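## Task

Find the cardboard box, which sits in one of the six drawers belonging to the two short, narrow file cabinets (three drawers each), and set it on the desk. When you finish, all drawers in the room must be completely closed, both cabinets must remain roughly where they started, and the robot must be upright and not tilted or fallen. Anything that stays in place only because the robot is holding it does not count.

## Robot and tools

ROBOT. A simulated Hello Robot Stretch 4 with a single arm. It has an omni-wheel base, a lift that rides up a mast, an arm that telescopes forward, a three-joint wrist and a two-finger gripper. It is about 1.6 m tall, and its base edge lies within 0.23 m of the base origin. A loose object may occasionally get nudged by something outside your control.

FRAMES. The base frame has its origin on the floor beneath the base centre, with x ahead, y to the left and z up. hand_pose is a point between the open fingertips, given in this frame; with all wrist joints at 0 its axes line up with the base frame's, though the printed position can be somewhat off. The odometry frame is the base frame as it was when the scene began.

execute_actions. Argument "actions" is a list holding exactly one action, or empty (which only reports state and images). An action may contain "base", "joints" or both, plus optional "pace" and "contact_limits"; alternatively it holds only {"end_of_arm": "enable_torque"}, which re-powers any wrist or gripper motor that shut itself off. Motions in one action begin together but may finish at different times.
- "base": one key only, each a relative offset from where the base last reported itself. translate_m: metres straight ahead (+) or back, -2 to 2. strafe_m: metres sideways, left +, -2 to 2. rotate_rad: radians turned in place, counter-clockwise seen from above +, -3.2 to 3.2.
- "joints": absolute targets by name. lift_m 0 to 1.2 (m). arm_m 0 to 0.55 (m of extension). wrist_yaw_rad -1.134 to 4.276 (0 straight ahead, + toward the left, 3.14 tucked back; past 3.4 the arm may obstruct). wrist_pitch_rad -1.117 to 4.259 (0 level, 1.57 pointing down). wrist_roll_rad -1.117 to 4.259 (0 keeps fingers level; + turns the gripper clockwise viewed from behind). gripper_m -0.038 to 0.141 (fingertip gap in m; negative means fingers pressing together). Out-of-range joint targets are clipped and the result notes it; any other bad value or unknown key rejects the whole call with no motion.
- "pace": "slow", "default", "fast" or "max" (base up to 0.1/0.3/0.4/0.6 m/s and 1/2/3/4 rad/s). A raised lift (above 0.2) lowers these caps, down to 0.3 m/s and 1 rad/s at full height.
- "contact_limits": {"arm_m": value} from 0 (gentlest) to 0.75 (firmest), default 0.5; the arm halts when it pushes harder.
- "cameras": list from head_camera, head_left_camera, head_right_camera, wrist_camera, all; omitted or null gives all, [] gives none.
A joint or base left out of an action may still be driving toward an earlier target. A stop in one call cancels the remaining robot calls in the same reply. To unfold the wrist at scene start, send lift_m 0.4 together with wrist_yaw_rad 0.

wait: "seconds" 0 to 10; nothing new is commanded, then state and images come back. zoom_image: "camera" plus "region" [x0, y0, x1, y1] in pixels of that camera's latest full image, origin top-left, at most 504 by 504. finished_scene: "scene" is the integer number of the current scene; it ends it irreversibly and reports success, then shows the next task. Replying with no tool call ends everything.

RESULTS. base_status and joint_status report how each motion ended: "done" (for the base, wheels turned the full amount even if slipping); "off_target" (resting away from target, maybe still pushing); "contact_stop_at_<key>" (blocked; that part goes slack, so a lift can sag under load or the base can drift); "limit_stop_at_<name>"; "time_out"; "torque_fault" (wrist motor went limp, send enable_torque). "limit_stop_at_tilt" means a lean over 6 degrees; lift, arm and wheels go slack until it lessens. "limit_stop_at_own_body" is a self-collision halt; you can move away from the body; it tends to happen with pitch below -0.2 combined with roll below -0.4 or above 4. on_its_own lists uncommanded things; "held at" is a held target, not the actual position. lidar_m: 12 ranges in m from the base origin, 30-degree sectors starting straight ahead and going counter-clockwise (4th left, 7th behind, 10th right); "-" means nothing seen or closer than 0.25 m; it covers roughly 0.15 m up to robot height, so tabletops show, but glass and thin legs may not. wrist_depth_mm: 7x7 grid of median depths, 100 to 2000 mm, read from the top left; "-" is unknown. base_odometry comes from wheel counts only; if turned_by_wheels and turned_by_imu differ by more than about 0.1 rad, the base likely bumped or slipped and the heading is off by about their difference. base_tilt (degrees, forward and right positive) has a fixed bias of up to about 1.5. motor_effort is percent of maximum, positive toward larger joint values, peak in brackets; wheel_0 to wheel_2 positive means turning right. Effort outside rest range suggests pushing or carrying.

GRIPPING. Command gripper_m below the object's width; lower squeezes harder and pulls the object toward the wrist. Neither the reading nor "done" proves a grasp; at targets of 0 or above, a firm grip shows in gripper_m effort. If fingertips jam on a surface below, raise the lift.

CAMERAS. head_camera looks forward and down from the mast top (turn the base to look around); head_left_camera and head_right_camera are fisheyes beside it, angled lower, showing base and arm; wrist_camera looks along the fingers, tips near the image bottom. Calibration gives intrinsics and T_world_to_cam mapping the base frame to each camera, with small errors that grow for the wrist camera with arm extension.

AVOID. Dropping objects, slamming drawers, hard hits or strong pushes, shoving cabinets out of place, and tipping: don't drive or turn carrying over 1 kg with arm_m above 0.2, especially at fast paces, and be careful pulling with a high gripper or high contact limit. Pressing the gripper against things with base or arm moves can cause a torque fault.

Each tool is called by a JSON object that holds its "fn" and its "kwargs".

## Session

{"fn": "execute_actions", "kwargs": {"actions": []}}

Scene clock: 0.00 s.
base_odometry: x=+0.000 y=+0.000 heading=+0.000 (m, m, rad; odometry frame)
turned_by_wheels: +0.000 (rad since the last result)
turned_by_imu: +0.000 (rad since the last result)
base_tilt: forward=-0.3 right=-0.1 (deg)
lidar_m: 1.17 1.31 1.77 1.76 1.95 2.08 1.49 2.34 2.21 2.45 2.02 1.66
base_status: not commanded
joint_positions: lift_m=+0.205 arm_m=-0.003 wrist_yaw_rad=+3.080 wrist_pitch_rad=-0.014 wrist_roll_rad=-0.009 gripper_m=+0.057
joint_status: not commanded
motor_effort: lift_m=+20 arm_m=-1 wrist_yaw_rad=+1 wrist_pitch_rad=-9 wrist_roll_rad=+0 gripper_m=+0 wheel_0=+0 wheel_1=-1 wheel_2=+0 (%)
hand_pose: x=-0.1143 y=+0.1050 z=+0.3871 quat_wxyz=(+0.031, +0.007, -0.005, +0.999) (m; base frame)
wrist_depth_mm: - 142 - - - - - / - 141 - - - - - / - 128 208 - - - - / 107 140 252 1708 - - - / 138 - - 1708 - - - / 1708 1756 213 1661 211 1537 1499 / 1160 1078 1008 160 1042 976 1008
pictures: head_camera, head_left_camera, head_right_camera, wrist_camera
camera_calibration (this result's frames):
wrist_camera: T_world_to_cam=[[0.056665, 0.998319, -0.0121859, -0.0866439], [-0.0513632, -0.00927438, -0.998637, 0.447487], [-0.997071, 0.0572137, 0.0507513, 0.082867], [0, 0, 0, 1]] pos_world=[0.110518, 0.0859073, 0.441616]
Images, in order (width x height): head_camera 420x560, head_left_camera 420x672, head_right_camera 420x672, wrist_camera 616x392.

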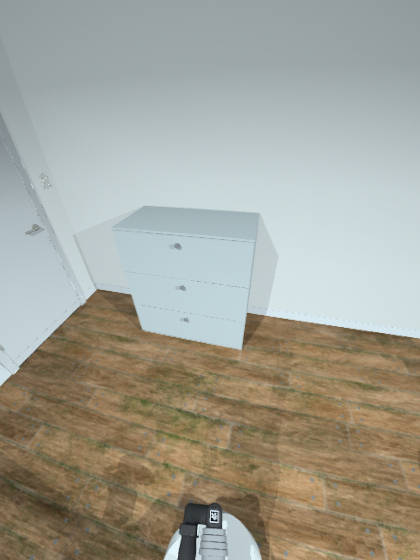

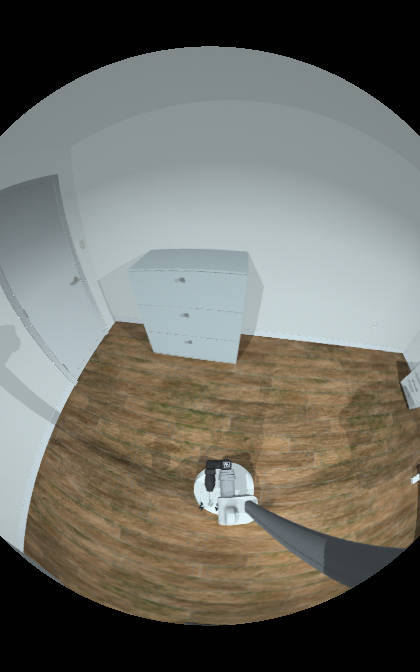

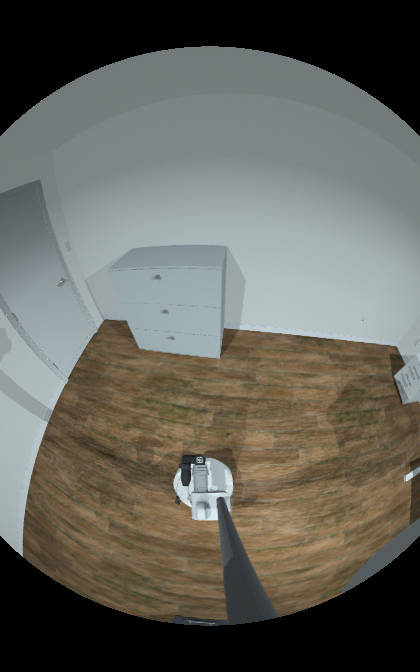

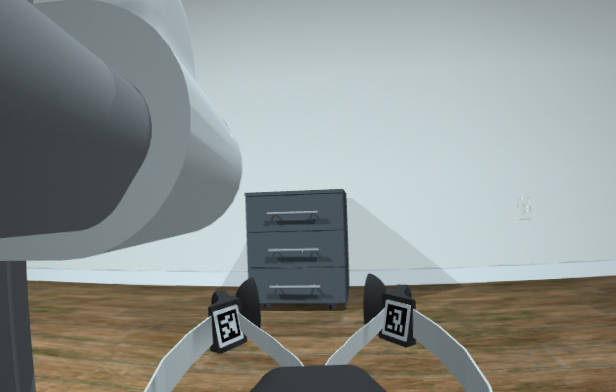

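{"fn": "execute_actions", "kwargs": {"actions": [{"base":{"rotate_rad":2.87},"joints":{"lift_m":0.4,"wrist_yaw_rad":0,"gripper_m":0.08,"wrist_pitch_rad":0}}], "cameras": []}}

{"fn": "execute_actions", "kwargs": {"actions": [{"base":{"translate_m":0.5}}], "cameras": ["head_camera","wrist_camera"]}}

Scene clock: 4.40 s.
base_odometry: x=+0.000 y=+0.000 heading=+2.870 (m, m, rad; odometry frame)
turned_by_wheels: +2.870 (rad since the last result)
turned_by_imu: +2.940 (rad since the last result)
base_tilt: forward=-0.3 right=-0.1 (deg)
lidar_m: 1.47 1.52 2.30 2.15 2.45 1.76 1.17 1.21 1.86 1.77 1.81 2.18
base_status: done
joint_positions: lift_m=+0.400 arm_m=-0.003 wrist_yaw_rad=+0.000 wrist_pitch_rad=+0.002 wrist_roll_rad=-0.009 gripper_m=+0.080
joint_status: all done
motor_effort: lift_m=+21(27) arm_m=+0(1) wrist_yaw_rad=+0(7) wrist_pitch_rad=-8(6) wrist_roll_rad=-1(1) gripper_m=-3(1) wheel_0=-1(8) wheel_1=-1(7) wheel_2=+0(11) (%)
hand_pose: x=+0.4568 y=-0.0873 z=+0.5775 quat_wxyz=(+1.000, -0.005, +0.001, +0.000) (m; base frame)
wrist_depth_mm: 1863 1863 1921 1921 1921 1983 1983 / 1863 1863 1863 1921 1921 1983 1921 / 1863 1863 1921 1921 1983 1921 1983 / 1808 1808 1863 1863 1921 1983 1983 / 1863 1863 1308 1863 1921 1863 1921 / 1808 1863 218 1921 222 1921 1983 / 1537 1464 1281 154 1397 1336 1430
pictures: none
No camera images: the call's "cameras" was empty. Leave "cameras" out to get every camera's image.

Scene clock: 7.57 s.
base_odometry: x=-0.482 y=+0.134 heading=+2.870 (m, m, rad; odometry frame)
turned_by_wheels: +0.000 (rad since the last result)
turned_by_imu: +0.000 (rad since the last result)
base_tilt: forward=-0.3 right=-0.1 (deg)
lidar_m: 0.97 1.00 2.14 2.16 2.67 2.29 1.67 1.73 1.87 1.73 1.74 1.65
base_status: done
joint_positions: lift_m=+0.400 arm_m=-0.003 wrist_yaw_rad=+0.000 wrist_pitch_rad=+0.002 wrist_roll_rad=-0.009 gripper_m=+0.080
joint_status: not commanded
motor_effort: lift_m=+21(21) arm_m=-1(0) wrist_yaw_rad=+1(0) wrist_pitch_rad=-8(7) wrist_roll_rad=-1(1) gripper_m=+2(0) wheel_0=+1(4) wheel_1=-1(7) wheel_2=+2(11) (%)
hand_pose: x=+0.4568 y=-0.0874 z=+0.5775 quat_wxyz=(+1.000, -0.005, +0.001, +0.000) (m; base frame)
wrist_depth_mm: 1336 1366 1366 1397 1430 1397 1397 / 1336 1366 1366 1397 1430 1430 1430 / 1366 1336 1366 1366 1397 1397 1397 / 1366 1336 1366 1366 1397 1430 1430 / 1336 931 904 1397 1366 1397 1397 / 1336 788 218 1397 221 1397 1397 / 1060 788 788 154 1397 1336 1366
pictures: head_camera, wrist_camera
camera_calibration (this result's frames):
wrist_camera: T_world_to_cam=[[0.00472453, -0.999914, -0.0122647, -0.0754791], [0.0341994, 0.0124192, -0.999338, 0.628442], [0.999404, 0.00430196, 0.0342551, -0.253481], [0, 0, 0, 1]] pos_world=[0.232194, -0.0821868, 0.635783]
Images, in order (width x height): head_camera 420x560, wrist_camera 616x392.

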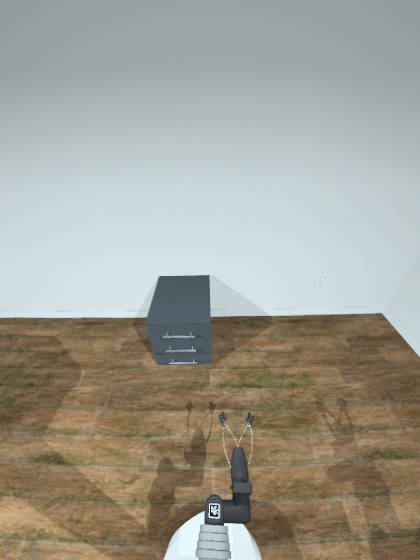

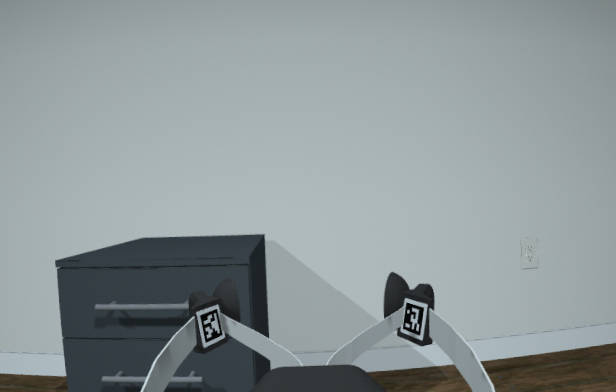

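{"fn": "execute_actions", "kwargs": {"actions": [{"base":{"rotate_rad":0.04},"joints":{"lift_m":0.26,"wrist_roll_rad":1.57}}], "cameras": []}}

{"fn": "execute_actions", "kwargs": {"actions": [{"base":{"strafe_m":0.29}}], "cameras": []}}

{"fn": "execute_actions", "kwargs": {"actions": [{"base":{"translate_m":0.1},"joints":{"arm_m":0.28}}], "cameras": ["wrist_camera"]}}

Scene clock: 11.13 s.
base_odometry: x=-0.482 y=+0.134 heading=+2.910 (m, m, rad; odometry frame)
turned_by_wheels: +0.040 (rad since the last result)
turned_by_imu: +0.042 (rad since the last result)
base_tilt: forward=-0.2 right=-0.1 (deg)
lidar_m: 0.97 1.01 2.24 2.17 2.68 2.25 1.66 1.74 1.85 1.71 1.81 1.65
base_status: done
joint_positions: lift_m=+0.260 arm_m=-0.003 wrist_yaw_rad=+0.000 wrist_pitch_rad=+0.002 wrist_roll_rad=+1.570 gripper_m=+0.080
joint_status: all done
motor_effort: lift_m=+18(15) arm_m=-1(1) wrist_yaw_rad=+1(1) wrist_pitch_rad=-8(7) wrist_roll_rad=+0(5) gripper_m=-1(2) wheel_0=+0(7) wheel_1=+0(1) wheel_2=+0(0) (%)
hand_pose: x=+0.4568 y=-0.0874 z=+0.4378 quat_wxyz=(+0.707, +0.707, +0.001, -0.001) (m; base frame)
wrist_depth_mm: 1397 1366 1397 1397 1397 831 603 / 1366 1397 1366 1397 1397 854 603 / 1366 1366 1366 1397 1397 866 615 / 1336 1366 1366 1397 1366 891 621 / 1308 1366 1366 1281 1160 831 627 / 1336 1366 219 788 218 809 627 / 1366 1336 1336 156 788 768 640
pictures: none
No camera images: the call's "cameras" was empty. Leave "cameras" out to get every camera's image.

Scene clock: 13.43 s.
base_odometry: x=-0.548 y=-0.148 heading=+2.910 (m, m, rad; odometry frame)
turned_by_wheels: +0.000 (rad since the last result)
turned_by_imu: +0.000 (rad since the last result)
base_tilt: forward=-0.3 right=-0.1 (deg)
lidar_m: 0.96 1.60 1.98 1.87 2.39 2.27 1.71 1.72 2.17 2.02 2.10 1.09
base_status: done
joint_positions: lift_m=+0.260 arm_m=-0.003 wrist_yaw_rad=+0.000 wrist_pitch_rad=+0.002 wrist_roll_rad=+1.570 gripper_m=+0.080
joint_status: not commanded
motor_effort: lift_m=+18(19) arm_m=-1(1) wrist_yaw_rad=+1(1) wrist_pitch_rad=-7(7) wrist_roll_rad=+0(0) gripper_m=-4(2) wheel_0=+2(7) wheel_1=-1(9) wheel_2=-1(0) (%)
hand_pose: x=+0.4568 y=-0.0874 z=+0.4377 quat_wxyz=(+0.707, +0.707, +0.001, -0.001) (m; base frame)
wrist_depth_mm: 1366 1366 1430 1397 1397 831 603 / 1366 1366 1397 1430 1366 842 609 / 1336 1366 1366 809 809 809 615 / 1366 1366 1336 798 798 798 621 / 1336 1336 1336 798 798 798 621 / 1336 1336 219 788 219 788 621 / 1336 1366 1336 156 1336 778 640
pictures: none
No camera images: the call's "cameras" was empty. Leave "cameras" out to get every camera's image.

Scene clock: 15.40 s.
base_odometry: x=-0.646 y=-0.125 heading=+2.910 (m, m, rad; odometry frame)
turned_by_wheels: +0.000 (rad since the last result)
turned_by_imu: +0.001 (rad since the last result)
base_tilt: forward=-0.3 right=-0.1 (deg)
lidar_m: 0.85 1.52 2.00 1.89 2.47 2.37 1.80 1.85 2.14 2.02 2.10 0.97
base_status: done
joint_positions: lift_m=+0.260 arm_m=+0.279 wrist_yaw_rad=+0.000 wrist_pitch_rad=+0.002 wrist_roll_rad=+1.570 gripper_m=+0.080
joint_status: all done
motor_effort: lift_m=+18(19) arm_m=+4(5) wrist_yaw_rad=+1(2) wrist_pitch_rad=-7(8) wrist_roll_rad=+0(0) gripper_m=+0(1) wheel_0=-1(7) wheel_1=+0(5) wheel_2=+1(9) (%)
hand_pose: x=+0.7386 y=-0.0874 z=+0.4377 quat_wxyz=(+0.707, +0.707, +0.001, -0.001) (m; base frame)
wrist_depth_mm: 976 991 991 991 1008 831 603 / 976 991 976 415 418 418 424 / 960 976 415 410 413 415 418 / 960 960 407 407 410 410 418 / 946 960 410 407 410 413 413 / 960 960 219 402 219 410 410 / 946 960 399 156 402 404 410
pictures: wrist_camera
camera_calibration (this result's frames):
wrist_camera: T_world_to_cam=[[0.00243138, 0.020669, -0.999783, 0.444631], [0.036363, 0.999123, 0.0207437, 0.117235], [0.999336, -0.0364055, 0.00167766, -0.519599], [0, 0, 0, 1]] pos_world=[0.513909, -0.145238, 0.442974]
Images, in order (width x height): wrist_camera 616x392.

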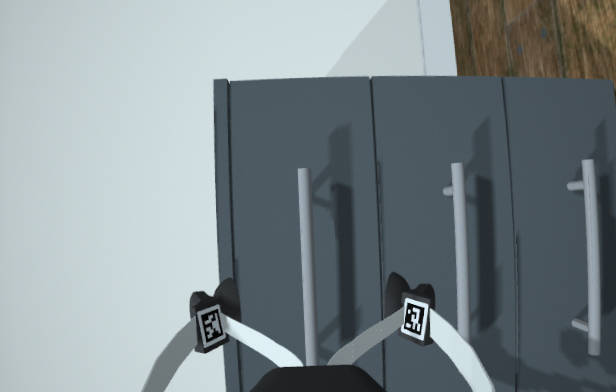

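{"fn": "execute_actions", "kwargs": {"actions": [{"joints":{"arm_m":0.425},"contact_limits":{"arm_m":0.2}}], "cameras": []}}

{"fn": "execute_actions", "kwargs": {"actions": [{"joints":{"gripper_m":-0.02}}], "cameras": []}}

{"fn": "execute_actions", "kwargs": {"actions": [{"joints":{"arm_m":0.11},"pace":"slow"}], "cameras": ["head_camera"]}}

{"fn": "zoom_image", "kwargs": {"camera": "head_camera", "region": [140,270,320,450]}}

Scene clock: 19.30 s.
base_odometry: x=-0.646 y=-0.125 heading=+2.910 (m, m, rad; odometry frame)
turned_by_wheels: +0.000 (rad since the last result)
turned_by_imu: +0.002 (rad since the last result)
base_tilt: forward=-0.3 right=-0.1 (deg)
lidar_m: 0.89 1.52 1.99 1.88 2.46 2.36 1.82 1.84 2.15 2.01 2.10 0.96
base_status: not commanded
joint_positions: lift_m=+0.260 arm_m=+0.424 wrist_yaw_rad=+0.000 wrist_pitch_rad=+0.002 wrist_roll_rad=+1.570 gripper_m=+0.080
joint_status: all done
motor_effort: lift_m=+18(19) arm_m=+5(4) wrist_yaw_rad=+1(1) wrist_pitch_rad=-8(8) wrist_roll_rad=+0(0) gripper_m=+0(0) wheel_0=-1(1) wheel_1=+0(0) wheel_2=+1(1) (%)
contact_limits: arm_m 0.2
hand_pose: x=+0.8836 y=-0.0874 z=+0.4377 quat_wxyz=(+0.707, +0.707, +0.001, -0.001) (m; base frame)
wrist_depth_mm: 820 842 266 268 271 272 273 / 831 831 265 266 268 270 272 / 831 820 264 265 267 267 270 / 820 820 263 263 265 266 243 / 809 809 260 262 263 265 230 / 820 820 219 259 218 263 229 / 809 809 256 156 259 260 -
pictures: none
No camera images: the call's "cameras" was empty. Leave "cameras" out to get every camera's image.

Scene clock: 21.03 s.
base_odometry: x=-0.646 y=-0.125 heading=+2.910 (m, m, rad; odometry frame)
turned_by_wheels: +0.000 (rad since the last result)
turned_by_imu: +0.001 (rad since the last result)
base_tilt: forward=-0.3 right=-0.1 (deg)
lidar_m: 0.86 1.51 1.98 1.87 2.42 2.36 1.81 1.86 2.15 2.02 2.10 0.94
base_status: not commanded
joint_positions: lift_m=+0.260 arm_m=+0.424 wrist_yaw_rad=+0.001 wrist_pitch_rad=+0.003 wrist_roll_rad=+1.570 gripper_m=-0.019
joint_status: all done
motor_effort: lift_m=+18(18) arm_m=+3(4) wrist_yaw_rad=-1(1) wrist_pitch_rad=-10(10) wrist_roll_rad=+0(0) gripper_m=-18(22) wheel_0=-1(1) wheel_1=+1(0) wheel_2=+1(1) (%)
hand_pose: x=+0.8839 y=-0.0872 z=+0.4374 quat_wxyz=(+0.707, +0.707, +0.001, -0.001) (m; base frame)
wrist_depth_mm: 820 831 263 263 266 271 272 / 831 831 260 263 265 270 272 / 809 831 259 260 263 268 270 / 809 820 258 258 260 266 267 / 809 820 256 257 258 264 230 / 809 820 255 213 257 263 229 / 798 798 181 217 256 259 -
pictures: none
No camera images: the call's "cameras" was empty. Leave "cameras" out to get every camera's image.

Scene clock: 25.47 s.
base_odometry: x=-0.646 y=-0.125 heading=+2.909 (m, m, rad; odometry frame)
turned_by_wheels: -0.001 (rad since the last result)
turned_by_imu: +0.001 (rad since the last result)
base_tilt: forward=-0.3 right=-0.1 (deg)
lidar_m: 0.55 1.52 1.95 1.87 2.44 2.35 1.80 1.85 2.14 2.01 2.08 0.60
base_status: not commanded
joint_positions: lift_m=+0.260 arm_m=+0.111 wrist_yaw_rad=-0.008 wrist_pitch_rad=+0.004 wrist_roll_rad=+1.570 gripper_m=-0.019
joint_status: all done
on_its_own: wrist_yaw_rad is at rest, and its effort (+23) is outside its rest range (-13 to +13)
motor_effort: lift_m=+19(19) arm_m=-4(3) wrist_yaw_rad=+23(24) wrist_pitch_rad=-13(14) wrist_roll_rad=+0(0) gripper_m=-24(20) wheel_0=-5(4) wheel_1=-2(2) wheel_2=-3(3) (%)
hand_pose: x=+0.5696 y=-0.0896 z=+0.4371 quat_wxyz=(+0.707, +0.707, -0.001, -0.004) (m; base frame)
wrist_depth_mm: 1182 1160 265 265 267 820 603 / 1138 1160 262 265 265 854 597 / 1138 1138 260 260 264 597 591 / 1138 1138 258 259 260 591 591 / 1118 1138 256 256 259 580 597 / 1118 1118 254 211 195 580 591 / 1078 1118 180 217 255 580 597
pictures: head_camera
Images, in order (width x height): head_camera 420x560.

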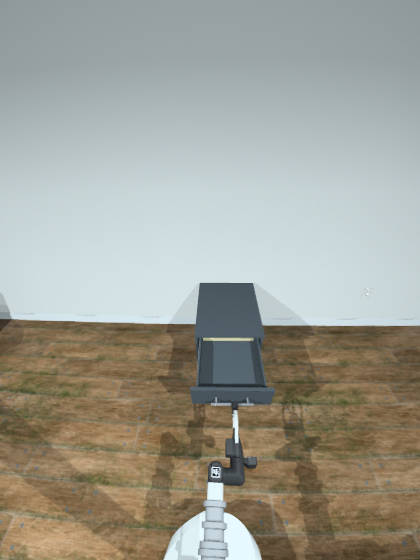

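Region (140, 270, 320, 450) of head_camera's 420x560 image, scaled by 2.800, with more detail than that image has.

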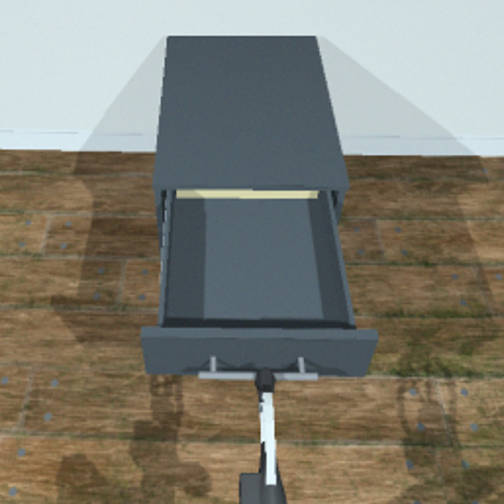

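{"fn": "execute_actions", "kwargs": {"actions": [{"joints":{"arm_m":0.433},"pace":"slow","contact_limits":{"arm_m":0.3}}], "cameras": []}}

{"fn": "execute_actions", "kwargs": {"actions": [{"joints":{"gripper_m":0.08}}], "cameras": []}}

{"fn": "execute_actions", "kwargs": {"actions": [{"joints":{"arm_m":0.33}}], "cameras": []}}

{"fn": "execute_actions", "kwargs": {"actions": [{"joints":{"lift_m":0.108}}], "cameras": []}}

{"fn": "execute_actions", "kwargs": {"actions": [{"joints":{"arm_m":0.427},"contact_limits":{"arm_m":0.2}}], "cameras": []}}

{"fn": "execute_actions", "kwargs": {"actions": [{"joints":{"gripper_m":-0.02}}], "cameras": []}}

{"fn": "execute_actions", "kwargs": {"actions": [{"joints":{"arm_m":0.11},"pace":"slow"}], "cameras": ["head_camera"]}}

{"fn": "zoom_image", "kwargs": {"camera": "head_camera", "region": [140,270,320,450]}}

Scene clock: 33.93 s.
base_odometry: x=-0.646 y=-0.125 heading=+2.910 (m, m, rad; odometry frame)
turned_by_wheels: +0.001 (rad since the last result)
turned_by_imu: +0.004 (rad since the last result)
base_tilt: forward=-0.3 right=-0.1 (deg)
lidar_m: 0.87 1.50 1.98 1.86 2.47 2.36 1.81 1.85 2.14 2.00 2.11 0.96
base_status: not commanded
joint_positions: lift_m=+0.260 arm_m=+0.432 wrist_yaw_rad=+0.001 wrist_pitch_rad=+0.004 wrist_roll_rad=+1.570 gripper_m=-0.020
joint_status: all done
motor_effort: lift_m=+19(18) arm_m=+7(7) wrist_yaw_rad=-1(23) wrist_pitch_rad=-12(14) wrist_roll_rad=+0(0) gripper_m=-12(15) wheel_0=+1(4) wheel_1=+1(2) wheel_2=+0(3) (%)
contact_limits: arm_m 0.3
hand_pose: x=+0.8913 y=-0.0872 z=+0.4373 quat_wxyz=(+0.707, +0.707, +0.002, -0.001) (m; base frame)
wrist_depth_mm: 820 820 258 259 262 264 - / 820 820 257 259 260 263 265 / 809 809 256 257 258 262 263 / 798 820 254 255 257 259 227 / 798 798 253 254 256 258 228 / 798 809 251 209 205 256 228 / 809 798 179 207 254 254 -
pictures: none
No camera images: the call's "cameras" was empty. Leave "cameras" out to get every camera's image.

Scene clock: 35.67 s.
base_odometry: x=-0.646 y=-0.125 heading=+2.910 (m, m, rad; odometry frame)
turned_by_wheels: +0.000 (rad since the last result)
turned_by_imu: +0.001 (rad since the last result)
base_tilt: forward=-0.3 right=-0.1 (deg)
lidar_m: 0.87 1.50 1.99 1.89 2.45 2.35 1.81 1.86 2.15 2.02 2.07 0.97
base_status: not commanded
joint_positions: lift_m=+0.260 arm_m=+0.432 wrist_yaw_rad=+0.000 wrist_pitch_rad=+0.003 wrist_roll_rad=+1.570 gripper_m=+0.080
joint_status: all done
motor_effort: lift_m=+18(19) arm_m=+5(7) wrist_yaw_rad=+1(2) wrist_pitch_rad=-9(12) wrist_roll_rad=+0(1) gripper_m=-4(14) wheel_0=+1(0) wheel_1=+1(1) wheel_2=+0(0) (%)
hand_pose: x=+0.8916 y=-0.0874 z=+0.4375 quat_wxyz=(+0.707, +0.707, +0.001, -0.001) (m; base frame)
wrist_depth_mm: 820 831 259 260 263 264 - / 820 831 257 258 260 263 264 / 820 809 255 258 258 262 263 / 820 820 254 254 257 258 228 / 809 798 253 254 255 257 258 / 809 809 219 253 219 255 257 / 798 798 250 156 252 254 -
pictures: none
No camera images: the call's "cameras" was empty. Leave "cameras" out to get every camera's image.

Scene clock: 36.97 s.
base_odometry: x=-0.646 y=-0.125 heading=+2.910 (m, m, rad; odometry frame)
turned_by_wheels: +0.000 (rad since the last result)
turned_by_imu: +0.001 (rad since the last result)
base_tilt: forward=-0.4 right=-0.1 (deg)
lidar_m: 0.88 1.52 2.00 1.88 2.46 2.35 1.80 1.83 2.15 2.02 2.09 0.94
base_status: not commanded
joint_positions: lift_m=+0.260 arm_m=+0.331 wrist_yaw_rad=+0.000 wrist_pitch_rad=+0.003 wrist_roll_rad=+1.570 gripper_m=+0.080
joint_status: all done
motor_effort: lift_m=+19(18) arm_m=-4(9) wrist_yaw_rad=+1(1) wrist_pitch_rad=-10(10) wrist_roll_rad=+0(0) gripper_m=+0(1) wheel_0=+1(1) wheel_1=+1(1) wheel_2=+0(0) (%)
hand_pose: x=+0.7902 y=-0.0874 z=+0.4376 quat_wxyz=(+0.707, +0.707, +0.001, -0.001) (m; base frame)
wrist_depth_mm: 917 931 931 946 946 831 597 / 917 931 373 364 366 366 370 / 904 931 362 362 362 366 368 / 917 931 355 355 359 364 364 / 904 917 353 357 357 359 362 / 904 891 219 353 219 357 357 / 891 904 351 156 355 355 357
pictures: none
No camera images: the call's "cameras" was empty. Leave "cameras" out to get every camera's image.

Scene clock: 38.67 s.
base_odometry: x=-0.646 y=-0.125 heading=+2.910 (m, m, rad; odometry frame)
turned_by_wheels: +0.000 (rad since the last result)
turned_by_imu: +0.001 (rad since the last result)
base_tilt: forward=-0.3 right=-0.1 (deg)
lidar_m: 0.88 1.51 1.98 1.88 2.47 2.36 1.81 1.86 2.13 2.01 2.09 0.95
base_status: not commanded
joint_positions: lift_m=+0.108 arm_m=+0.331 wrist_yaw_rad=+0.000 wrist_pitch_rad=+0.003 wrist_roll_rad=+1.570 gripper_m=+0.080
joint_status: all done
motor_effort: lift_m=+18(17) arm_m=-4(4) wrist_yaw_rad=+1(1) wrist_pitch_rad=-8(9) wrist_roll_rad=+0(1) gripper_m=-3(2) wheel_0=+1(1) wheel_1=+1(1) wheel_2=+0(0) (%)
hand_pose: x=+0.7902 y=-0.0874 z=+0.2856 quat_wxyz=(+0.707, +0.707, +0.001, -0.001) (m; base frame)
wrist_depth_mm: 917 931 931 946 931 535 392 / 917 359 359 364 364 368 394 / 357 355 359 359 362 364 384 / 355 353 355 357 362 364 377 / 351 351 353 355 357 359 392 / 891 349 219 355 219 357 392 / 615 345 349 156 353 322 387
pictures: none
No camera images: the call's "cameras" was empty. Leave "cameras" out to get every camera's image.

Scene clock: 39.93 s.
base_odometry: x=-0.646 y=-0.125 heading=+2.910 (m, m, rad; odometry frame)
turned_by_wheels: +0.000 (rad since the last result)
turned_by_imu: +0.001 (rad since the last result)
base_tilt: forward=-0.3 right=-0.1 (deg)
lidar_m: 0.86 1.51 1.98 1.87 2.44 2.36 1.78 1.84 2.15 2.01 2.07 0.96
base_status: not commanded
joint_positions: lift_m=+0.108 arm_m=+0.426 wrist_yaw_rad=+0.000 wrist_pitch_rad=+0.003 wrist_roll_rad=+1.570 gripper_m=+0.080
joint_status: all done
motor_effort: lift_m=+18(18) arm_m=+4(3) wrist_yaw_rad=+1(1) wrist_pitch_rad=-8(10) wrist_roll_rad=+0(0) gripper_m=-4(1) wheel_0=+0(0) wheel_1=+1(1) wheel_2=+0(0) (%)
contact_limits: arm_m 0.2
hand_pose: x=+0.8856 y=-0.0874 z=+0.2857 quat_wxyz=(+0.707, +0.707, +0.001, -0.001) (m; base frame)
wrist_depth_mm: 263 264 264 266 268 270 271 / 260 260 263 265 266 268 271 / 259 260 262 264 265 267 268 / 255 258 260 262 264 265 232 / 254 257 258 259 263 263 233 / 253 255 219 259 219 262 263 / 236 254 255 156 258 260 -
pictures: none
No camera images: the call's "cameras" was empty. Leave "cameras" out to get every camera's image.

Scene clock: 41.67 s.
base_odometry: x=-0.646 y=-0.125 heading=+2.910 (m, m, rad; odometry frame)
turned_by_wheels: +0.000 (rad since the last result)
turned_by_imu: +0.001 (rad since the last result)
base_tilt: forward=-0.3 right=-0.1 (deg)
lidar_m: 0.86 1.51 1.96 1.89 2.45 2.33 1.81 1.84 2.13 2.02 2.10 0.94
base_status: not commanded
joint_positions: lift_m=+0.108 arm_m=+0.426 wrist_yaw_rad=+0.001 wrist_pitch_rad=+0.006 wrist_roll_rad=+1.570 gripper_m=-0.019
joint_status: all done
motor_effort: lift_m=+19(19) arm_m=+3(5) wrist_yaw_rad=-2(2) wrist_pitch_rad=-18(18) wrist_roll_rad=+0(0) gripper_m=-17(21) wheel_0=+1(1) wheel_1=+1(1) wheel_2=+0(0) (%)
hand_pose: x=+0.8859 y=-0.0872 z=+0.2847 quat_wxyz=(+0.707, +0.707, +0.002, -0.002) (m; base frame)
wrist_depth_mm: 260 263 262 264 265 270 272 / 258 260 260 262 264 268 271 / 257 259 259 260 263 267 270 / 255 257 257 257 260 265 231 / 253 256 255 256 259 264 231 / 252 253 253 213 205 263 231 / 251 253 180 217 255 259 -
pictures: none
No camera images: the call's "cameras" was empty. Leave "cameras" out to get every camera's image.

Scene clock: 46.13 s.
base_odometry: x=-0.646 y=-0.125 heading=+2.909 (m, m, rad; odometry frame)
turned_by_wheels: -0.001 (rad since the last result)
turned_by_imu: +0.001 (rad since the last result)
base_tilt: forward=-0.3 right=-0.2 (deg)
lidar_m: 0.56 1.53 1.96 1.89 2.45 2.34 1.82 1.83 2.15 2.00 2.06 0.61
base_status: not commanded
joint_positions: lift_m=+0.108 arm_m=+0.111 wrist_yaw_rad=-0.007 wrist_pitch_rad=+0.007 wrist_roll_rad=+1.570 gripper_m=-0.019
joint_status: all done
on_its_own: wrist_yaw_rad is at rest, and its effort (+22) is outside its rest range (-13 to +13)
motor_effort: lift_m=+19(19) arm_m=-5(1) wrist_yaw_rad=+22(22) wrist_pitch_rad=-20(20) wrist_roll_rad=+0(0) gripper_m=-17(20) wheel_0=-4(4) wheel_1=-1(1) wheel_2=-2(2) (%)
hand_pose: x=+0.5696 y=-0.0895 z=+0.2844 quat_wxyz=(+0.707, +0.707, +0.000, -0.005) (m; base frame)
wrist_depth_mm: 1138 1160 264 265 267 530 389 / 1138 1160 260 263 265 539 397 / 1138 1118 260 262 263 549 404 / 1138 1138 257 258 262 564 394 / 1138 1138 256 257 258 564 410 / 1118 1118 253 209 210 569 410 / 1098 1098 180 216 255 459 407
pictures: head_camera
Images, in order (width x height): head_camera 420x560.

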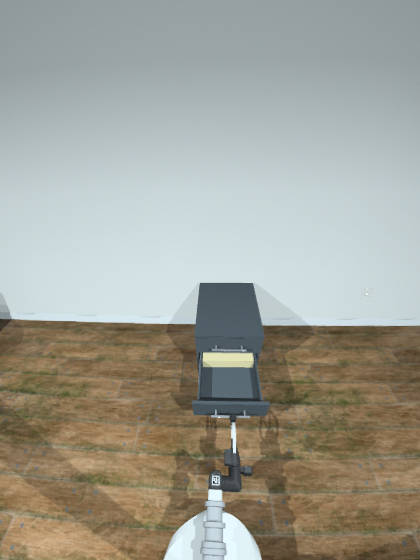

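Region (140, 270, 320, 450) of head_camera's 420x560 image, scaled by 2.800, with more detail than that image has.

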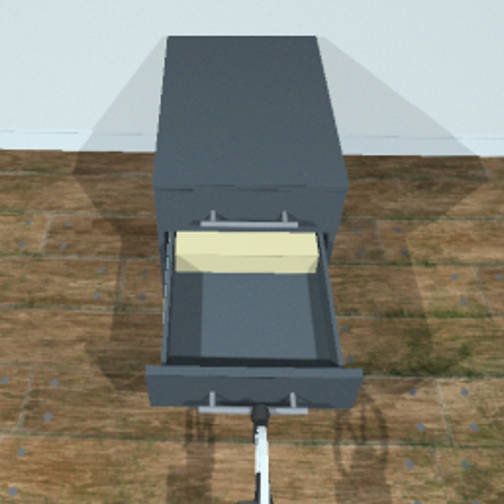

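{"fn": "execute_actions", "kwargs": {"actions": [{"joints":{"arm_m":0.435},"pace":"slow","contact_limits":{"arm_m":0.3}}], "cameras": []}}

{"fn": "execute_actions", "kwargs": {"actions": [{"joints":{"gripper_m":0.08}}], "cameras": []}}

{"fn": "execute_actions", "kwargs": {"actions": [{"joints":{"arm_m":0.33}}], "cameras": []}}

{"fn": "execute_actions", "kwargs": {"actions": [{"joints":{"lift_m":0.012,"wrist_pitch_rad":0.2}}], "cameras": []}}

{"fn": "execute_actions", "kwargs": {"actions": [{"joints":{"arm_m":0.433},"contact_limits":{"arm_m":0.2}}], "cameras": []}}

{"fn": "execute_actions", "kwargs": {"actions": [{"joints":{"gripper_m":-0.02}}], "cameras": []}}

{"fn": "execute_actions", "kwargs": {"actions": [{"joints":{"arm_m":0.12},"pace":"slow"}], "cameras": ["head_camera"]}}

{"fn": "zoom_image", "kwargs": {"camera": "head_camera", "region": [140,270,320,450]}}

Scene clock: 54.83 s.
base_odometry: x=-0.646 y=-0.125 heading=+2.910 (m, m, rad; odometry frame)
turned_by_wheels: +0.001 (rad since the last result)
turned_by_imu: +0.004 (rad since the last result)
base_tilt: forward=-0.3 right=-0.1 (deg)
lidar_m: 0.86 1.50 1.99 1.88 2.46 2.36 1.81 1.84 2.13 2.02 2.09 0.97
base_status: not commanded
joint_positions: lift_m=+0.108 arm_m=+0.434 wrist_yaw_rad=+0.001 wrist_pitch_rad=+0.006 wrist_roll_rad=+1.570 gripper_m=-0.020
joint_status: all done
motor_effort: lift_m=+19(19) arm_m=+7(9) wrist_yaw_rad=-1(22) wrist_pitch_rad=-18(20) wrist_roll_rad=+0(0) gripper_m=-13(20) wheel_0=+1(4) wheel_1=+1(1) wheel_2=+0(3) (%)
contact_limits: arm_m 0.3
hand_pose: x=+0.8933 y=-0.0873 z=+0.2846 quat_wxyz=(+0.707, +0.707, +0.002, -0.002) (m; base frame)
wrist_depth_mm: 253 254 257 258 260 263 - / 252 254 256 257 259 263 264 / 251 252 254 256 258 260 262 / 248 251 253 254 256 259 229 / 248 249 252 253 256 258 258 / 245 248 249 209 253 256 257 / 229 246 179 213 251 254 -
pictures: none
No camera images: the call's "cameras" was empty. Leave "cameras" out to get every camera's image.

Scene clock: 56.57 s.
base_odometry: x=-0.646 y=-0.125 heading=+2.910 (m, m, rad; odometry frame)
turned_by_wheels: +0.000 (rad since the last result)
turned_by_imu: +0.001 (rad since the last result)
base_tilt: forward=-0.3 right=-0.1 (deg)
lidar_m: 0.88 1.51 2.00 1.88 2.45 2.35 1.80 1.84 2.17 2.01 2.08 0.96
base_status: not commanded
joint_positions: lift_m=+0.108 arm_m=+0.434 wrist_yaw_rad=+0.000 wrist_pitch_rad=+0.003 wrist_roll_rad=+1.570 gripper_m=+0.080
joint_status: all done
motor_effort: lift_m=+19(19) arm_m=+5(7) wrist_yaw_rad=+2(0) wrist_pitch_rad=-11(18) wrist_roll_rad=+0(0) gripper_m=-3(15) wheel_0=+0(0) wheel_1=+1(1) wheel_2=+0(0) (%)
hand_pose: x=+0.8936 y=-0.0875 z=+0.2855 quat_wxyz=(+0.707, +0.707, +0.001, -0.001) (m; base frame)
wrist_depth_mm: 254 256 257 259 260 263 - / 252 254 256 256 259 262 263 / 251 253 254 256 257 259 260 / 248 251 253 254 256 256 258 / 247 251 251 252 254 257 257 / 246 248 219 251 219 254 256 / 245 246 248 156 252 254 -
pictures: none
No camera images: the call's "cameras" was empty. Leave "cameras" out to get every camera's image.

Scene clock: 57.87 s.
base_odometry: x=-0.646 y=-0.125 heading=+2.910 (m, m, rad; odometry frame)
turned_by_wheels: +0.000 (rad since the last result)
turned_by_imu: +0.001 (rad since the last result)
base_tilt: forward=-0.3 right=-0.1 (deg)
lidar_m: 0.88 1.51 1.99 1.87 2.46 2.36 1.82 1.82 2.15 2.02 2.09 0.93
base_status: not commanded
joint_positions: lift_m=+0.108 arm_m=+0.331 wrist_yaw_rad=+0.000 wrist_pitch_rad=+0.003 wrist_roll_rad=+1.570 gripper_m=+0.080
joint_status: all done
motor_effort: lift_m=+19(19) arm_m=-4(9) wrist_yaw_rad=+1(1) wrist_pitch_rad=-9(11) wrist_roll_rad=+0(1) gripper_m=+0(2) wheel_0=+0(0) wheel_1=+1(1) wheel_2=+0(0) (%)
hand_pose: x=+0.7902 y=-0.0874 z=+0.2855 quat_wxyz=(+0.707, +0.707, +0.001, -0.001) (m; base frame)
wrist_depth_mm: 931 917 931 931 931 530 389 / 917 357 359 364 366 368 397 / 357 357 357 362 362 366 384 / 355 353 357 359 362 362 377 / 351 353 353 355 359 362 389 / 891 349 218 355 218 357 392 / 615 347 349 156 355 324 389
pictures: none
No camera images: the call's "cameras" was empty. Leave "cameras" out to get every camera's image.

Scene clock: 59.27 s.
base_odometry: x=-0.646 y=-0.125 heading=+2.910 (m, m, rad; odometry frame)
turned_by_wheels: +0.000 (rad since the last result)
turned_by_imu: +0.001 (rad since the last result)
base_tilt: forward=-0.3 right=-0.1 (deg)
lidar_m: 0.86 1.52 1.98 1.87 2.47 2.35 1.80 1.85 2.15 2.02 2.10 0.95
base_status: not commanded
joint_positions: lift_m=+0.012 arm_m=+0.331 wrist_yaw_rad=+0.000 wrist_pitch_rad=+0.202 wrist_roll_rad=+1.570 gripper_m=+0.080
joint_status: all done
motor_effort: lift_m=+18(16) arm_m=-4(4) wrist_yaw_rad=+2(2) wrist_pitch_rad=-7(6) wrist_roll_rad=+0(1) gripper_m=-1(3) wheel_0=+1(1) wheel_1=+1(1) wheel_2=+0(0) (%)
hand_pose: x=+0.7843 y=-0.0874 z=+0.1326 quat_wxyz=(+0.704, +0.703, +0.071, -0.071) (m; base frame)
wrist_depth_mm: 831 878 917 723 370 244 - / 324 340 362 377 379 249 201 / 320 336 355 373 384 252 204 / 319 334 353 370 384 255 205 / 315 330 347 368 377 255 206 / 315 329 219 364 219 255 206 / 310 324 342 156 368 230 -
pictures: none
No camera images: the call's "cameras" was empty. Leave "cameras" out to get every camera's image.

Scene clock: 60.57 s.
base_odometry: x=-0.646 y=-0.125 heading=+2.910 (m, m, rad; odometry frame)
turned_by_wheels: +0.000 (rad since the last result)
turned_by_imu: +0.001 (rad since the last result)
base_tilt: forward=-0.3 right=-0.1 (deg)
lidar_m: 0.87 1.52 1.99 1.87 2.44 2.35 1.81 1.84 2.15 2.01 2.07 0.95
base_status: not commanded
joint_positions: lift_m=+0.012 arm_m=+0.432 wrist_yaw_rad=+0.000 wrist_pitch_rad=+0.202 wrist_roll_rad=+1.570 gripper_m=+0.080
joint_status: all done
motor_effort: lift_m=+18(18) arm_m=+5(6) wrist_yaw_rad=+1(1) wrist_pitch_rad=-7(7) wrist_roll_rad=-1(0) gripper_m=-3(3) wheel_0=+1(0) wheel_1=+1(1) wheel_2=+0(0) (%)
contact_limits: arm_m 0.2
hand_pose: x=+0.8857 y=-0.0874 z=+0.1325 quat_wxyz=(+0.704, +0.703, +0.071, -0.071) (m; base frame)
wrist_depth_mm: 233 243 256 272 307 244 - / 231 242 255 268 285 247 200 / 229 240 253 265 282 251 203 / 224 239 251 260 279 254 205 / 223 237 250 262 278 256 206 / 221 236 218 258 218 255 205 / 208 232 245 156 274 229 -
pictures: none
No camera images: the call's "cameras" was empty. Leave "cameras" out to get every camera's image.

Scene clock: 62.30 s.
base_odometry: x=-0.646 y=-0.125 heading=+2.910 (m, m, rad; odometry frame)
turned_by_wheels: +0.000 (rad since the last result)
turned_by_imu: +0.001 (rad since the last result)
base_tilt: forward=-0.3 right=-0.1 (deg)
lidar_m: 0.86 1.50 1.98 1.89 2.44 2.37 1.80 1.84 2.18 2.02 2.10 0.95
base_status: not commanded
joint_positions: lift_m=+0.012 arm_m=+0.432 wrist_yaw_rad=+0.001 wrist_pitch_rad=+0.206 wrist_roll_rad=+1.570 gripper_m=-0.019
joint_status: all done
motor_effort: lift_m=+19(19) arm_m=+4(5) wrist_yaw_rad=-1(1) wrist_pitch_rad=-20(20) wrist_roll_rad=+0(0) gripper_m=-17(20) wheel_0=+1(0) wheel_1=+1(1) wheel_2=+0(0) (%)
hand_pose: x=+0.8857 y=-0.0872 z=+0.1312 quat_wxyz=(+0.704, +0.703, +0.073, -0.073) (m; base frame)
wrist_depth_mm: 231 242 254 267 307 240 - / 230 241 251 265 281 243 196 / 229 240 252 262 279 246 199 / 227 238 251 257 277 250 201 / 226 236 248 256 276 250 201 / 225 236 243 211 198 250 202 / 209 232 178 220 266 215 -
pictures: none
No camera images: the call's "cameras" was empty. Leave "cameras" out to get every camera's image.

Scene clock: 66.70 s.
base_odometry: x=-0.646 y=-0.125 heading=+2.909 (m, m, rad; odometry frame)
turned_by_wheels: -0.001 (rad since the last result)
turned_by_imu: +0.001 (rad since the last result)
base_tilt: forward=-0.3 right=-0.1 (deg)
lidar_m: 0.56 1.52 1.99 1.86 2.46 2.37 1.81 1.84 2.17 2.03 2.08 0.62
base_status: not commanded
joint_positions: lift_m=+0.012 arm_m=+0.121 wrist_yaw_rad=-0.007 wrist_pitch_rad=+0.208 wrist_roll_rad=+1.570 gripper_m=-0.019
joint_status: all done
on_its_own: wrist_yaw_rad is at rest, and its effort (+21) is outside its rest range (-13 to +13); wrist_pitch_rad is at rest, and its effort (-24) is outside its rest range (-23 to +23)
motor_effort: lift_m=+20(20) arm_m=-5(5) wrist_yaw_rad=+21(20) wrist_pitch_rad=-24(24) wrist_roll_rad=+0(0) gripper_m=-18(18) wheel_0=-4(4) wheel_1=-1(1) wheel_2=-2(2) (%)
hand_pose: x=+0.5735 y=-0.0893 z=+0.1308 quat_wxyz=(+0.703, +0.703, +0.071, -0.076) (m; base frame)
wrist_depth_mm: 1025 1078 257 271 317 241 - / 1025 1078 255 267 283 244 198 / 512 539 253 264 281 248 202 / 504 525 251 257 278 251 203 / 500 521 249 257 276 252 204 / 500 517 243 208 210 252 203 / 496 512 178 220 267 216 -
pictures: head_camera
Images, in order (width x height): head_camera 420x560.

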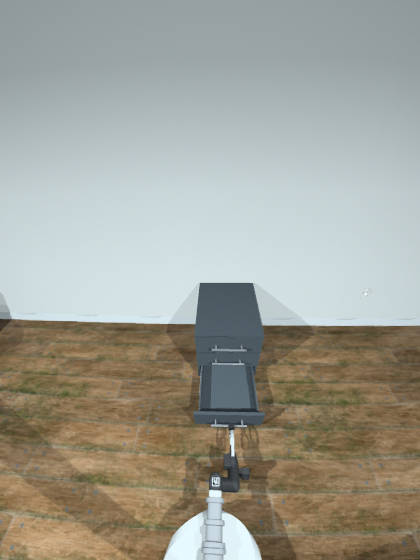

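Region (140, 270, 320, 450) of head_camera's 420x560 image, scaled by 2.800, with more detail than that image has.

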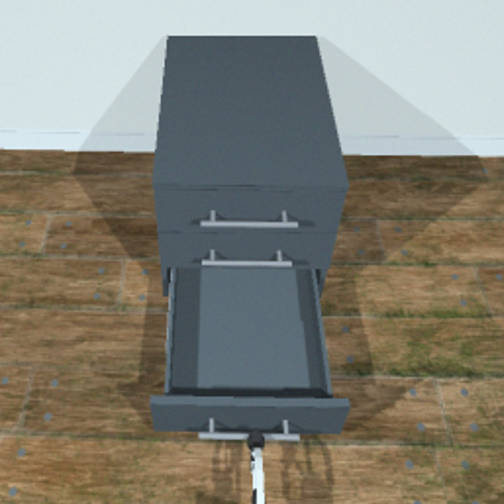

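{"fn": "execute_actions", "kwargs": {"actions": [{"joints":{"arm_m":0.442},"pace":"slow","contact_limits":{"arm_m":0.3}}], "cameras": []}}

{"fn": "execute_actions", "kwargs": {"actions": [{"joints":{"gripper_m":0.08}}], "cameras": []}}

{"fn": "execute_actions", "kwargs": {"actions": [{"joints":{"arm_m":0.2}}], "cameras": []}}

{"fn": "execute_actions", "kwargs": {"actions": [{"base":{"rotate_rad":1.55},"joints":{"lift_m":0.26,"wrist_pitch_rad":0}}], "cameras": ["head_camera"]}}

Scene clock: 74.07 s.
base_odometry: x=-0.646 y=-0.125 heading=+2.910 (m, m, rad; odometry frame)
turned_by_wheels: +0.001 (rad since the last result)
turned_by_imu: +0.004 (rad since the last result)
base_tilt: forward=-0.3 right=-0.1 (deg)
lidar_m: 0.87 1.53 2.00 1.86 2.46 2.36 1.82 1.84 2.14 1.99 2.11 0.93
base_status: not commanded
joint_positions: lift_m=+0.012 arm_m=+0.441 wrist_yaw_rad=-0.001 wrist_pitch_rad=+0.207 wrist_roll_rad=+1.570 gripper_m=-0.020
joint_status: all done
motor_effort: lift_m=+20(20) arm_m=+7(10) wrist_yaw_rad=+3(21) wrist_pitch_rad=-21(24) wrist_roll_rad=+0(0) gripper_m=-18(18) wheel_0=+1(3) wheel_1=+1(1) wheel_2=-1(3) (%)
contact_limits: arm_m 0.3
hand_pose: x=+0.8939 y=-0.0876 z=+0.1310 quat_wxyz=(+0.704, +0.703, +0.073, -0.073) (m; base frame)
wrist_depth_mm: 224 235 247 263 300 239 - / 223 234 248 260 277 243 196 / 222 233 246 257 274 246 200 / 220 231 246 253 273 249 201 / 219 229 243 251 270 250 202 / 217 228 237 216 217 251 202 / 217 224 180 231 263 153 -
pictures: none
No camera images: the call's "cameras" was empty. Leave "cameras" out to get every camera's image.

Scene clock: 75.80 s.
base_odometry: x=-0.646 y=-0.125 heading=+2.910 (m, m, rad; odometry frame)
turned_by_wheels: +0.000 (rad since the last result)
turned_by_imu: +0.001 (rad since the last result)
base_tilt: forward=-0.3 right=-0.1 (deg)
lidar_m: 0.86 1.51 2.00 1.88 2.45 2.37 1.81 1.85 2.14 2.02 2.11 0.95
base_status: not commanded
joint_positions: lift_m=+0.012 arm_m=+0.441 wrist_yaw_rad=+0.000 wrist_pitch_rad=+0.205 wrist_roll_rad=+1.570 gripper_m=+0.080
joint_status: all done
motor_effort: lift_m=+19(19) arm_m=+5(7) wrist_yaw_rad=+2(4) wrist_pitch_rad=-16(24) wrist_roll_rad=+0(0) gripper_m=-1(17) wheel_0=+0(0) wheel_1=+0(1) wheel_2=-1(1) (%)
hand_pose: x=+0.8945 y=-0.0875 z=+0.1315 quat_wxyz=(+0.704, +0.703, +0.072, -0.073) (m; base frame)
wrist_depth_mm: 224 235 249 262 298 241 - / 222 234 248 260 276 245 198 / 221 232 247 256 273 248 200 / 220 231 246 253 272 251 202 / 218 229 243 251 270 252 203 / 217 227 223 251 219 252 202 / 216 224 236 157 266 226 -
pictures: none
No camera images: the call's "cameras" was empty. Leave "cameras" out to get every camera's image.

Scene clock: 77.63 s.
base_odometry: x=-0.646 y=-0.125 heading=+2.910 (m, m, rad; odometry frame)
turned_by_wheels: +0.000 (rad since the last result)
turned_by_imu: +0.001 (rad since the last result)
base_tilt: forward=-0.3 right=-0.1 (deg)
lidar_m: 0.89 1.51 1.98 1.88 2.46 2.36 1.81 1.84 2.14 2.02 2.11 0.95
base_status: not commanded
joint_positions: lift_m=+0.012 arm_m=+0.201 wrist_yaw_rad=+0.000 wrist_pitch_rad=+0.203 wrist_roll_rad=+1.570 gripper_m=+0.080
joint_status: all done
motor_effort: lift_m=+19(19) arm_m=-5(5) wrist_yaw_rad=+1(2) wrist_pitch_rad=-8(16) wrist_roll_rad=-1(0) gripper_m=+1(1) wheel_0=+0(0) wheel_1=+1(1) wheel_2=-1(1) (%)
hand_pose: x=+0.6543 y=-0.0874 z=+0.1322 quat_wxyz=(+0.704, +0.703, +0.072, -0.071) (m; base frame)
wrist_depth_mm: 946 991 1060 732 370 245 - / 946 991 1042 654 377 249 201 / 436 452 484 508 384 253 204 / 436 452 480 504 389 255 206 / 430 452 477 508 392 256 206 / 430 445 219 496 218 256 206 / 427 439 466 156 368 230 -
pictures: none
No camera images: the call's "cameras" was empty. Leave "cameras" out to get every camera's image.

Scene clock: 79.73 s.
base_odometry: x=-0.646 y=-0.125 heading=-1.823 (m, m, rad; odometry frame)
turned_by_wheels: +1.550 (rad since the last result)
turned_by_imu: +1.588 (rad since the last result)
base_tilt: forward=-0.3 right=-0.1 (deg)
lidar_m: 1.87 2.45 2.35 1.79 1.82 2.14 2.03 2.12 0.94 0.86 1.51 2.00
base_status: done
joint_positions: lift_m=+0.260 arm_m=+0.201 wrist_yaw_rad=+0.000 wrist_pitch_rad=+0.003 wrist_roll_rad=+1.570 gripper_m=+0.080
joint_status: all done
motor_effort: lift_m=+23(25) arm_m=-4(5) wrist_yaw_rad=+0(0) wrist_pitch_rad=-9(15) wrist_roll_rad=+0(0) gripper_m=+2(0) wheel_0=+1(6) wheel_1=-2(3) wheel_2=+2(7) (%)
hand_pose: x=+0.6602 y=-0.0873 z=+0.4372 quat_wxyz=(+0.707, +0.707, +0.001, -0.001) (m; base frame)
wrist_depth_mm: - - - - 1576 820 603 / - - - - 1618 854 597 / - - - - 1661 866 609 / - - - - 1708 866 615 / - - - - 1756 878 621 / - - 219 - 218 878 621 / - - - 156 1576 759 634
pictures: head_camera
Images, in order (width x height): head_camera 420x560.

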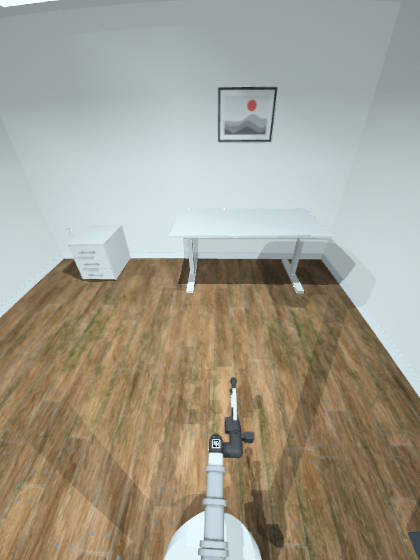

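Similar layout as before.

{"fn": "execute_actions", "kwargs": {"actions": [{"base":{"translate_m":1.15},"joints":{"arm_m":0.0}}], "cameras": []}}

{"fn": "execute_actions", "kwargs": {"actions": [{"base":{"strafe_m":1.58}}], "cameras": ["head_camera","wrist_camera"]}}

Scene clock: 86.60 s.
base_odometry: x=-0.932 y=-1.239 heading=-1.823 (m, m, rad; odometry frame)
turned_by_wheels: +0.000 (rad since the last result)
turned_by_imu: +0.001 (rad since the last result)
base_tilt: forward=-0.3 right=-0.1 (deg)
lidar_m: 0.72 0.77 1.59 2.27 2.32 2.52 3.25 1.38 1.43 1.44 1.10 0.78
base_status: done
joint_positions: lift_m=+0.260 arm_m=+0.001 wrist_yaw_rad=+0.000 wrist_pitch_rad=+0.003 wrist_roll_rad=+1.570 gripper_m=+0.080
joint_status: all done
motor_effort: lift_m=+23(23) arm_m=-4(8) wrist_yaw_rad=+2(0) wrist_pitch_rad=-9(10) wrist_roll_rad=+0(0) gripper_m=-1(0) wheel_0=+2(6) wheel_1=-1(5) wheel_2=+2(11) (%)
hand_pose: x=+0.4602 y=-0.0875 z=+0.4373 quat_wxyz=(+0.707, +0.707, +0.001, -0.001) (m; base frame)
wrist_depth_mm: 1308 654 1366 1336 1336 831 609 / 1336 597 1336 1336 1336 842 603 / 1308 597 1308 1336 1336 878 615 / 1308 591 1308 1336 1336 891 621 / 1308 580 1255 1336 1366 891 621 / 1281 615 219 1336 219 904 621 / 1281 539 842 156 1308 768 640
pictures: none
No camera images: the call's "cameras" was empty. Leave "cameras" out to get every camera's image.

Scene clock: 93.20 s.
base_odometry: x=+0.598 y=-1.633 heading=-1.823 (m, m, rad; odometry frame)
turned_by_wheels: +0.000 (rad since the last result)
turned_by_imu: -0.005 (rad since the last result)
base_tilt: forward=-0.3 right=-0.1 (deg)
lidar_m: 0.87 1.02 0.70 0.68 0.73 0.96 1.48 3.36 2.71 3.05 1.33 0.98
base_status: done
joint_positions: lift_m=+0.260 arm_m=+0.001 wrist_yaw_rad=+0.000 wrist_pitch_rad=+0.003 wrist_roll_rad=+1.570 gripper_m=+0.080
joint_status: not commanded
motor_effort: lift_m=+22(22) arm_m=-5(4) wrist_yaw_rad=+1(1) wrist_pitch_rad=-8(8) wrist_roll_rad=+0(0) gripper_m=-3(1) wheel_0=+2(9) wheel_1=-1(9) wheel_2=+1(2) (%)
hand_pose: x=+0.4602 y=-0.0875 z=+0.4373 quat_wxyz=(+0.707, +0.707, +0.001, -0.001) (m; base frame)
wrist_depth_mm: 1308 1336 1308 1308 1308 831 609 / 1281 1281 1308 1336 1308 854 603 / 1281 1308 1281 707 715 723 615 / 1281 1255 1281 707 707 715 615 / 1255 1255 1281 707 715 715 627 / 1255 1255 218 699 218 707 627 / 1229 1255 1281 156 1281 768 640
pictures: head_camera, wrist_camera
camera_calibration (this result's frames):
wrist_camera: T_world_to_cam=[[0.00212586, 0.0206712, -0.999784, 0.445041], [0.0365734, 0.999116, 0.0207352, 0.127333], [0.999329, -0.0366095, 0.00136796, -0.241225], [0, 0, 0, 1]] pos_world=[0.23546, -0.145251, 0.442635]
Images, in order (width x height): head_camera 420x560, wrist_camera 616x392.

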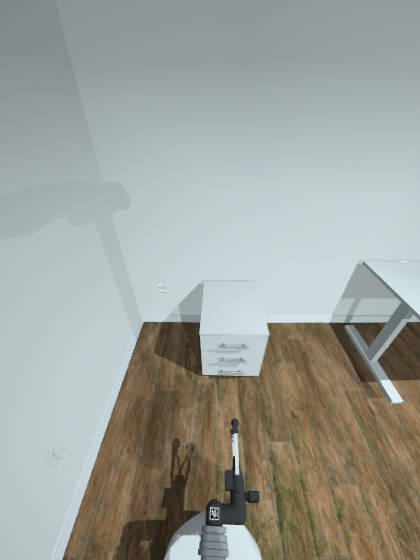

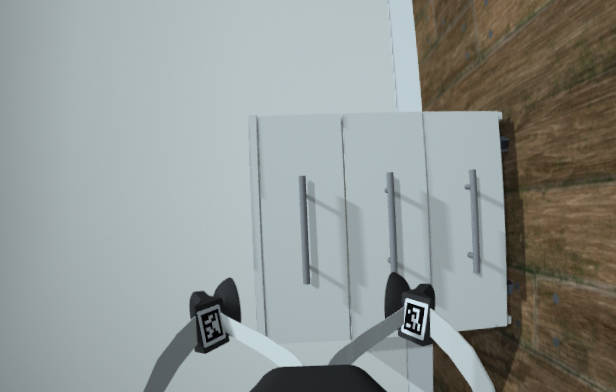

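{"fn": "execute_actions", "kwargs": {"actions": [{"base":{"strafe_m":-0.025},"joints":{"arm_m":0.33}}], "cameras": ["wrist_camera"]}}

Scene clock: 97.97 s.
base_odometry: x=+0.573 y=-1.627 heading=-1.823 (m, m, rad; odometry frame)
turned_by_wheels: +0.000 (rad since the last result)
turned_by_imu: +0.002 (rad since the last result)
base_tilt: forward=-0.3 right=-0.1 (deg)
lidar_m: 0.89 1.03 0.76 0.70 0.74 1.02 1.50 3.36 2.68 3.01 1.30 0.97
base_status: done
joint_positions: lift_m=+0.260 arm_m=+0.329 wrist_yaw_rad=+0.000 wrist_pitch_rad=+0.002 wrist_roll_rad=+1.570 gripper_m=+0.080
joint_status: all done
motor_effort: lift_m=+22(22) arm_m=+5(2) wrist_yaw_rad=+1(2) wrist_pitch_rad=-7(8) wrist_roll_rad=+0(0) gripper_m=-4(0) wheel_0=-1(8) wheel_1=+3(9) wheel_2=+1(1) (%)
hand_pose: x=+0.7886 y=-0.0874 z=+0.4374 quat_wxyz=(+0.707, +0.707, +0.001, -0.001) (m; base frame)
wrist_depth_mm: 960 976 976 991 976 820 603 / 960 946 377 379 382 384 387 / 946 960 375 377 382 382 384 / 946 946 375 377 379 382 384 / 931 946 375 375 377 379 379 / 917 946 218 373 219 375 379 / 931 931 368 156 375 377 379
pictures: wrist_camera
camera_calibration (this result's frames):
wrist_camera: T_world_to_cam=[[0.0024334, 0.0206935, -0.999783, 0.444191], [0.0363784, 0.999122, 0.0207683, 0.115405], [0.999335, -0.036421, 0.00167847, -0.569567], [0, 0, 0, 1]] pos_world=[0.563909, -0.145239, 0.442654]
Images, in order (width x height): wrist_camera 616x392.

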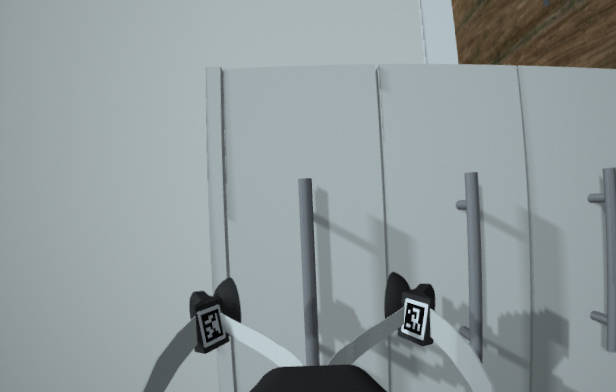

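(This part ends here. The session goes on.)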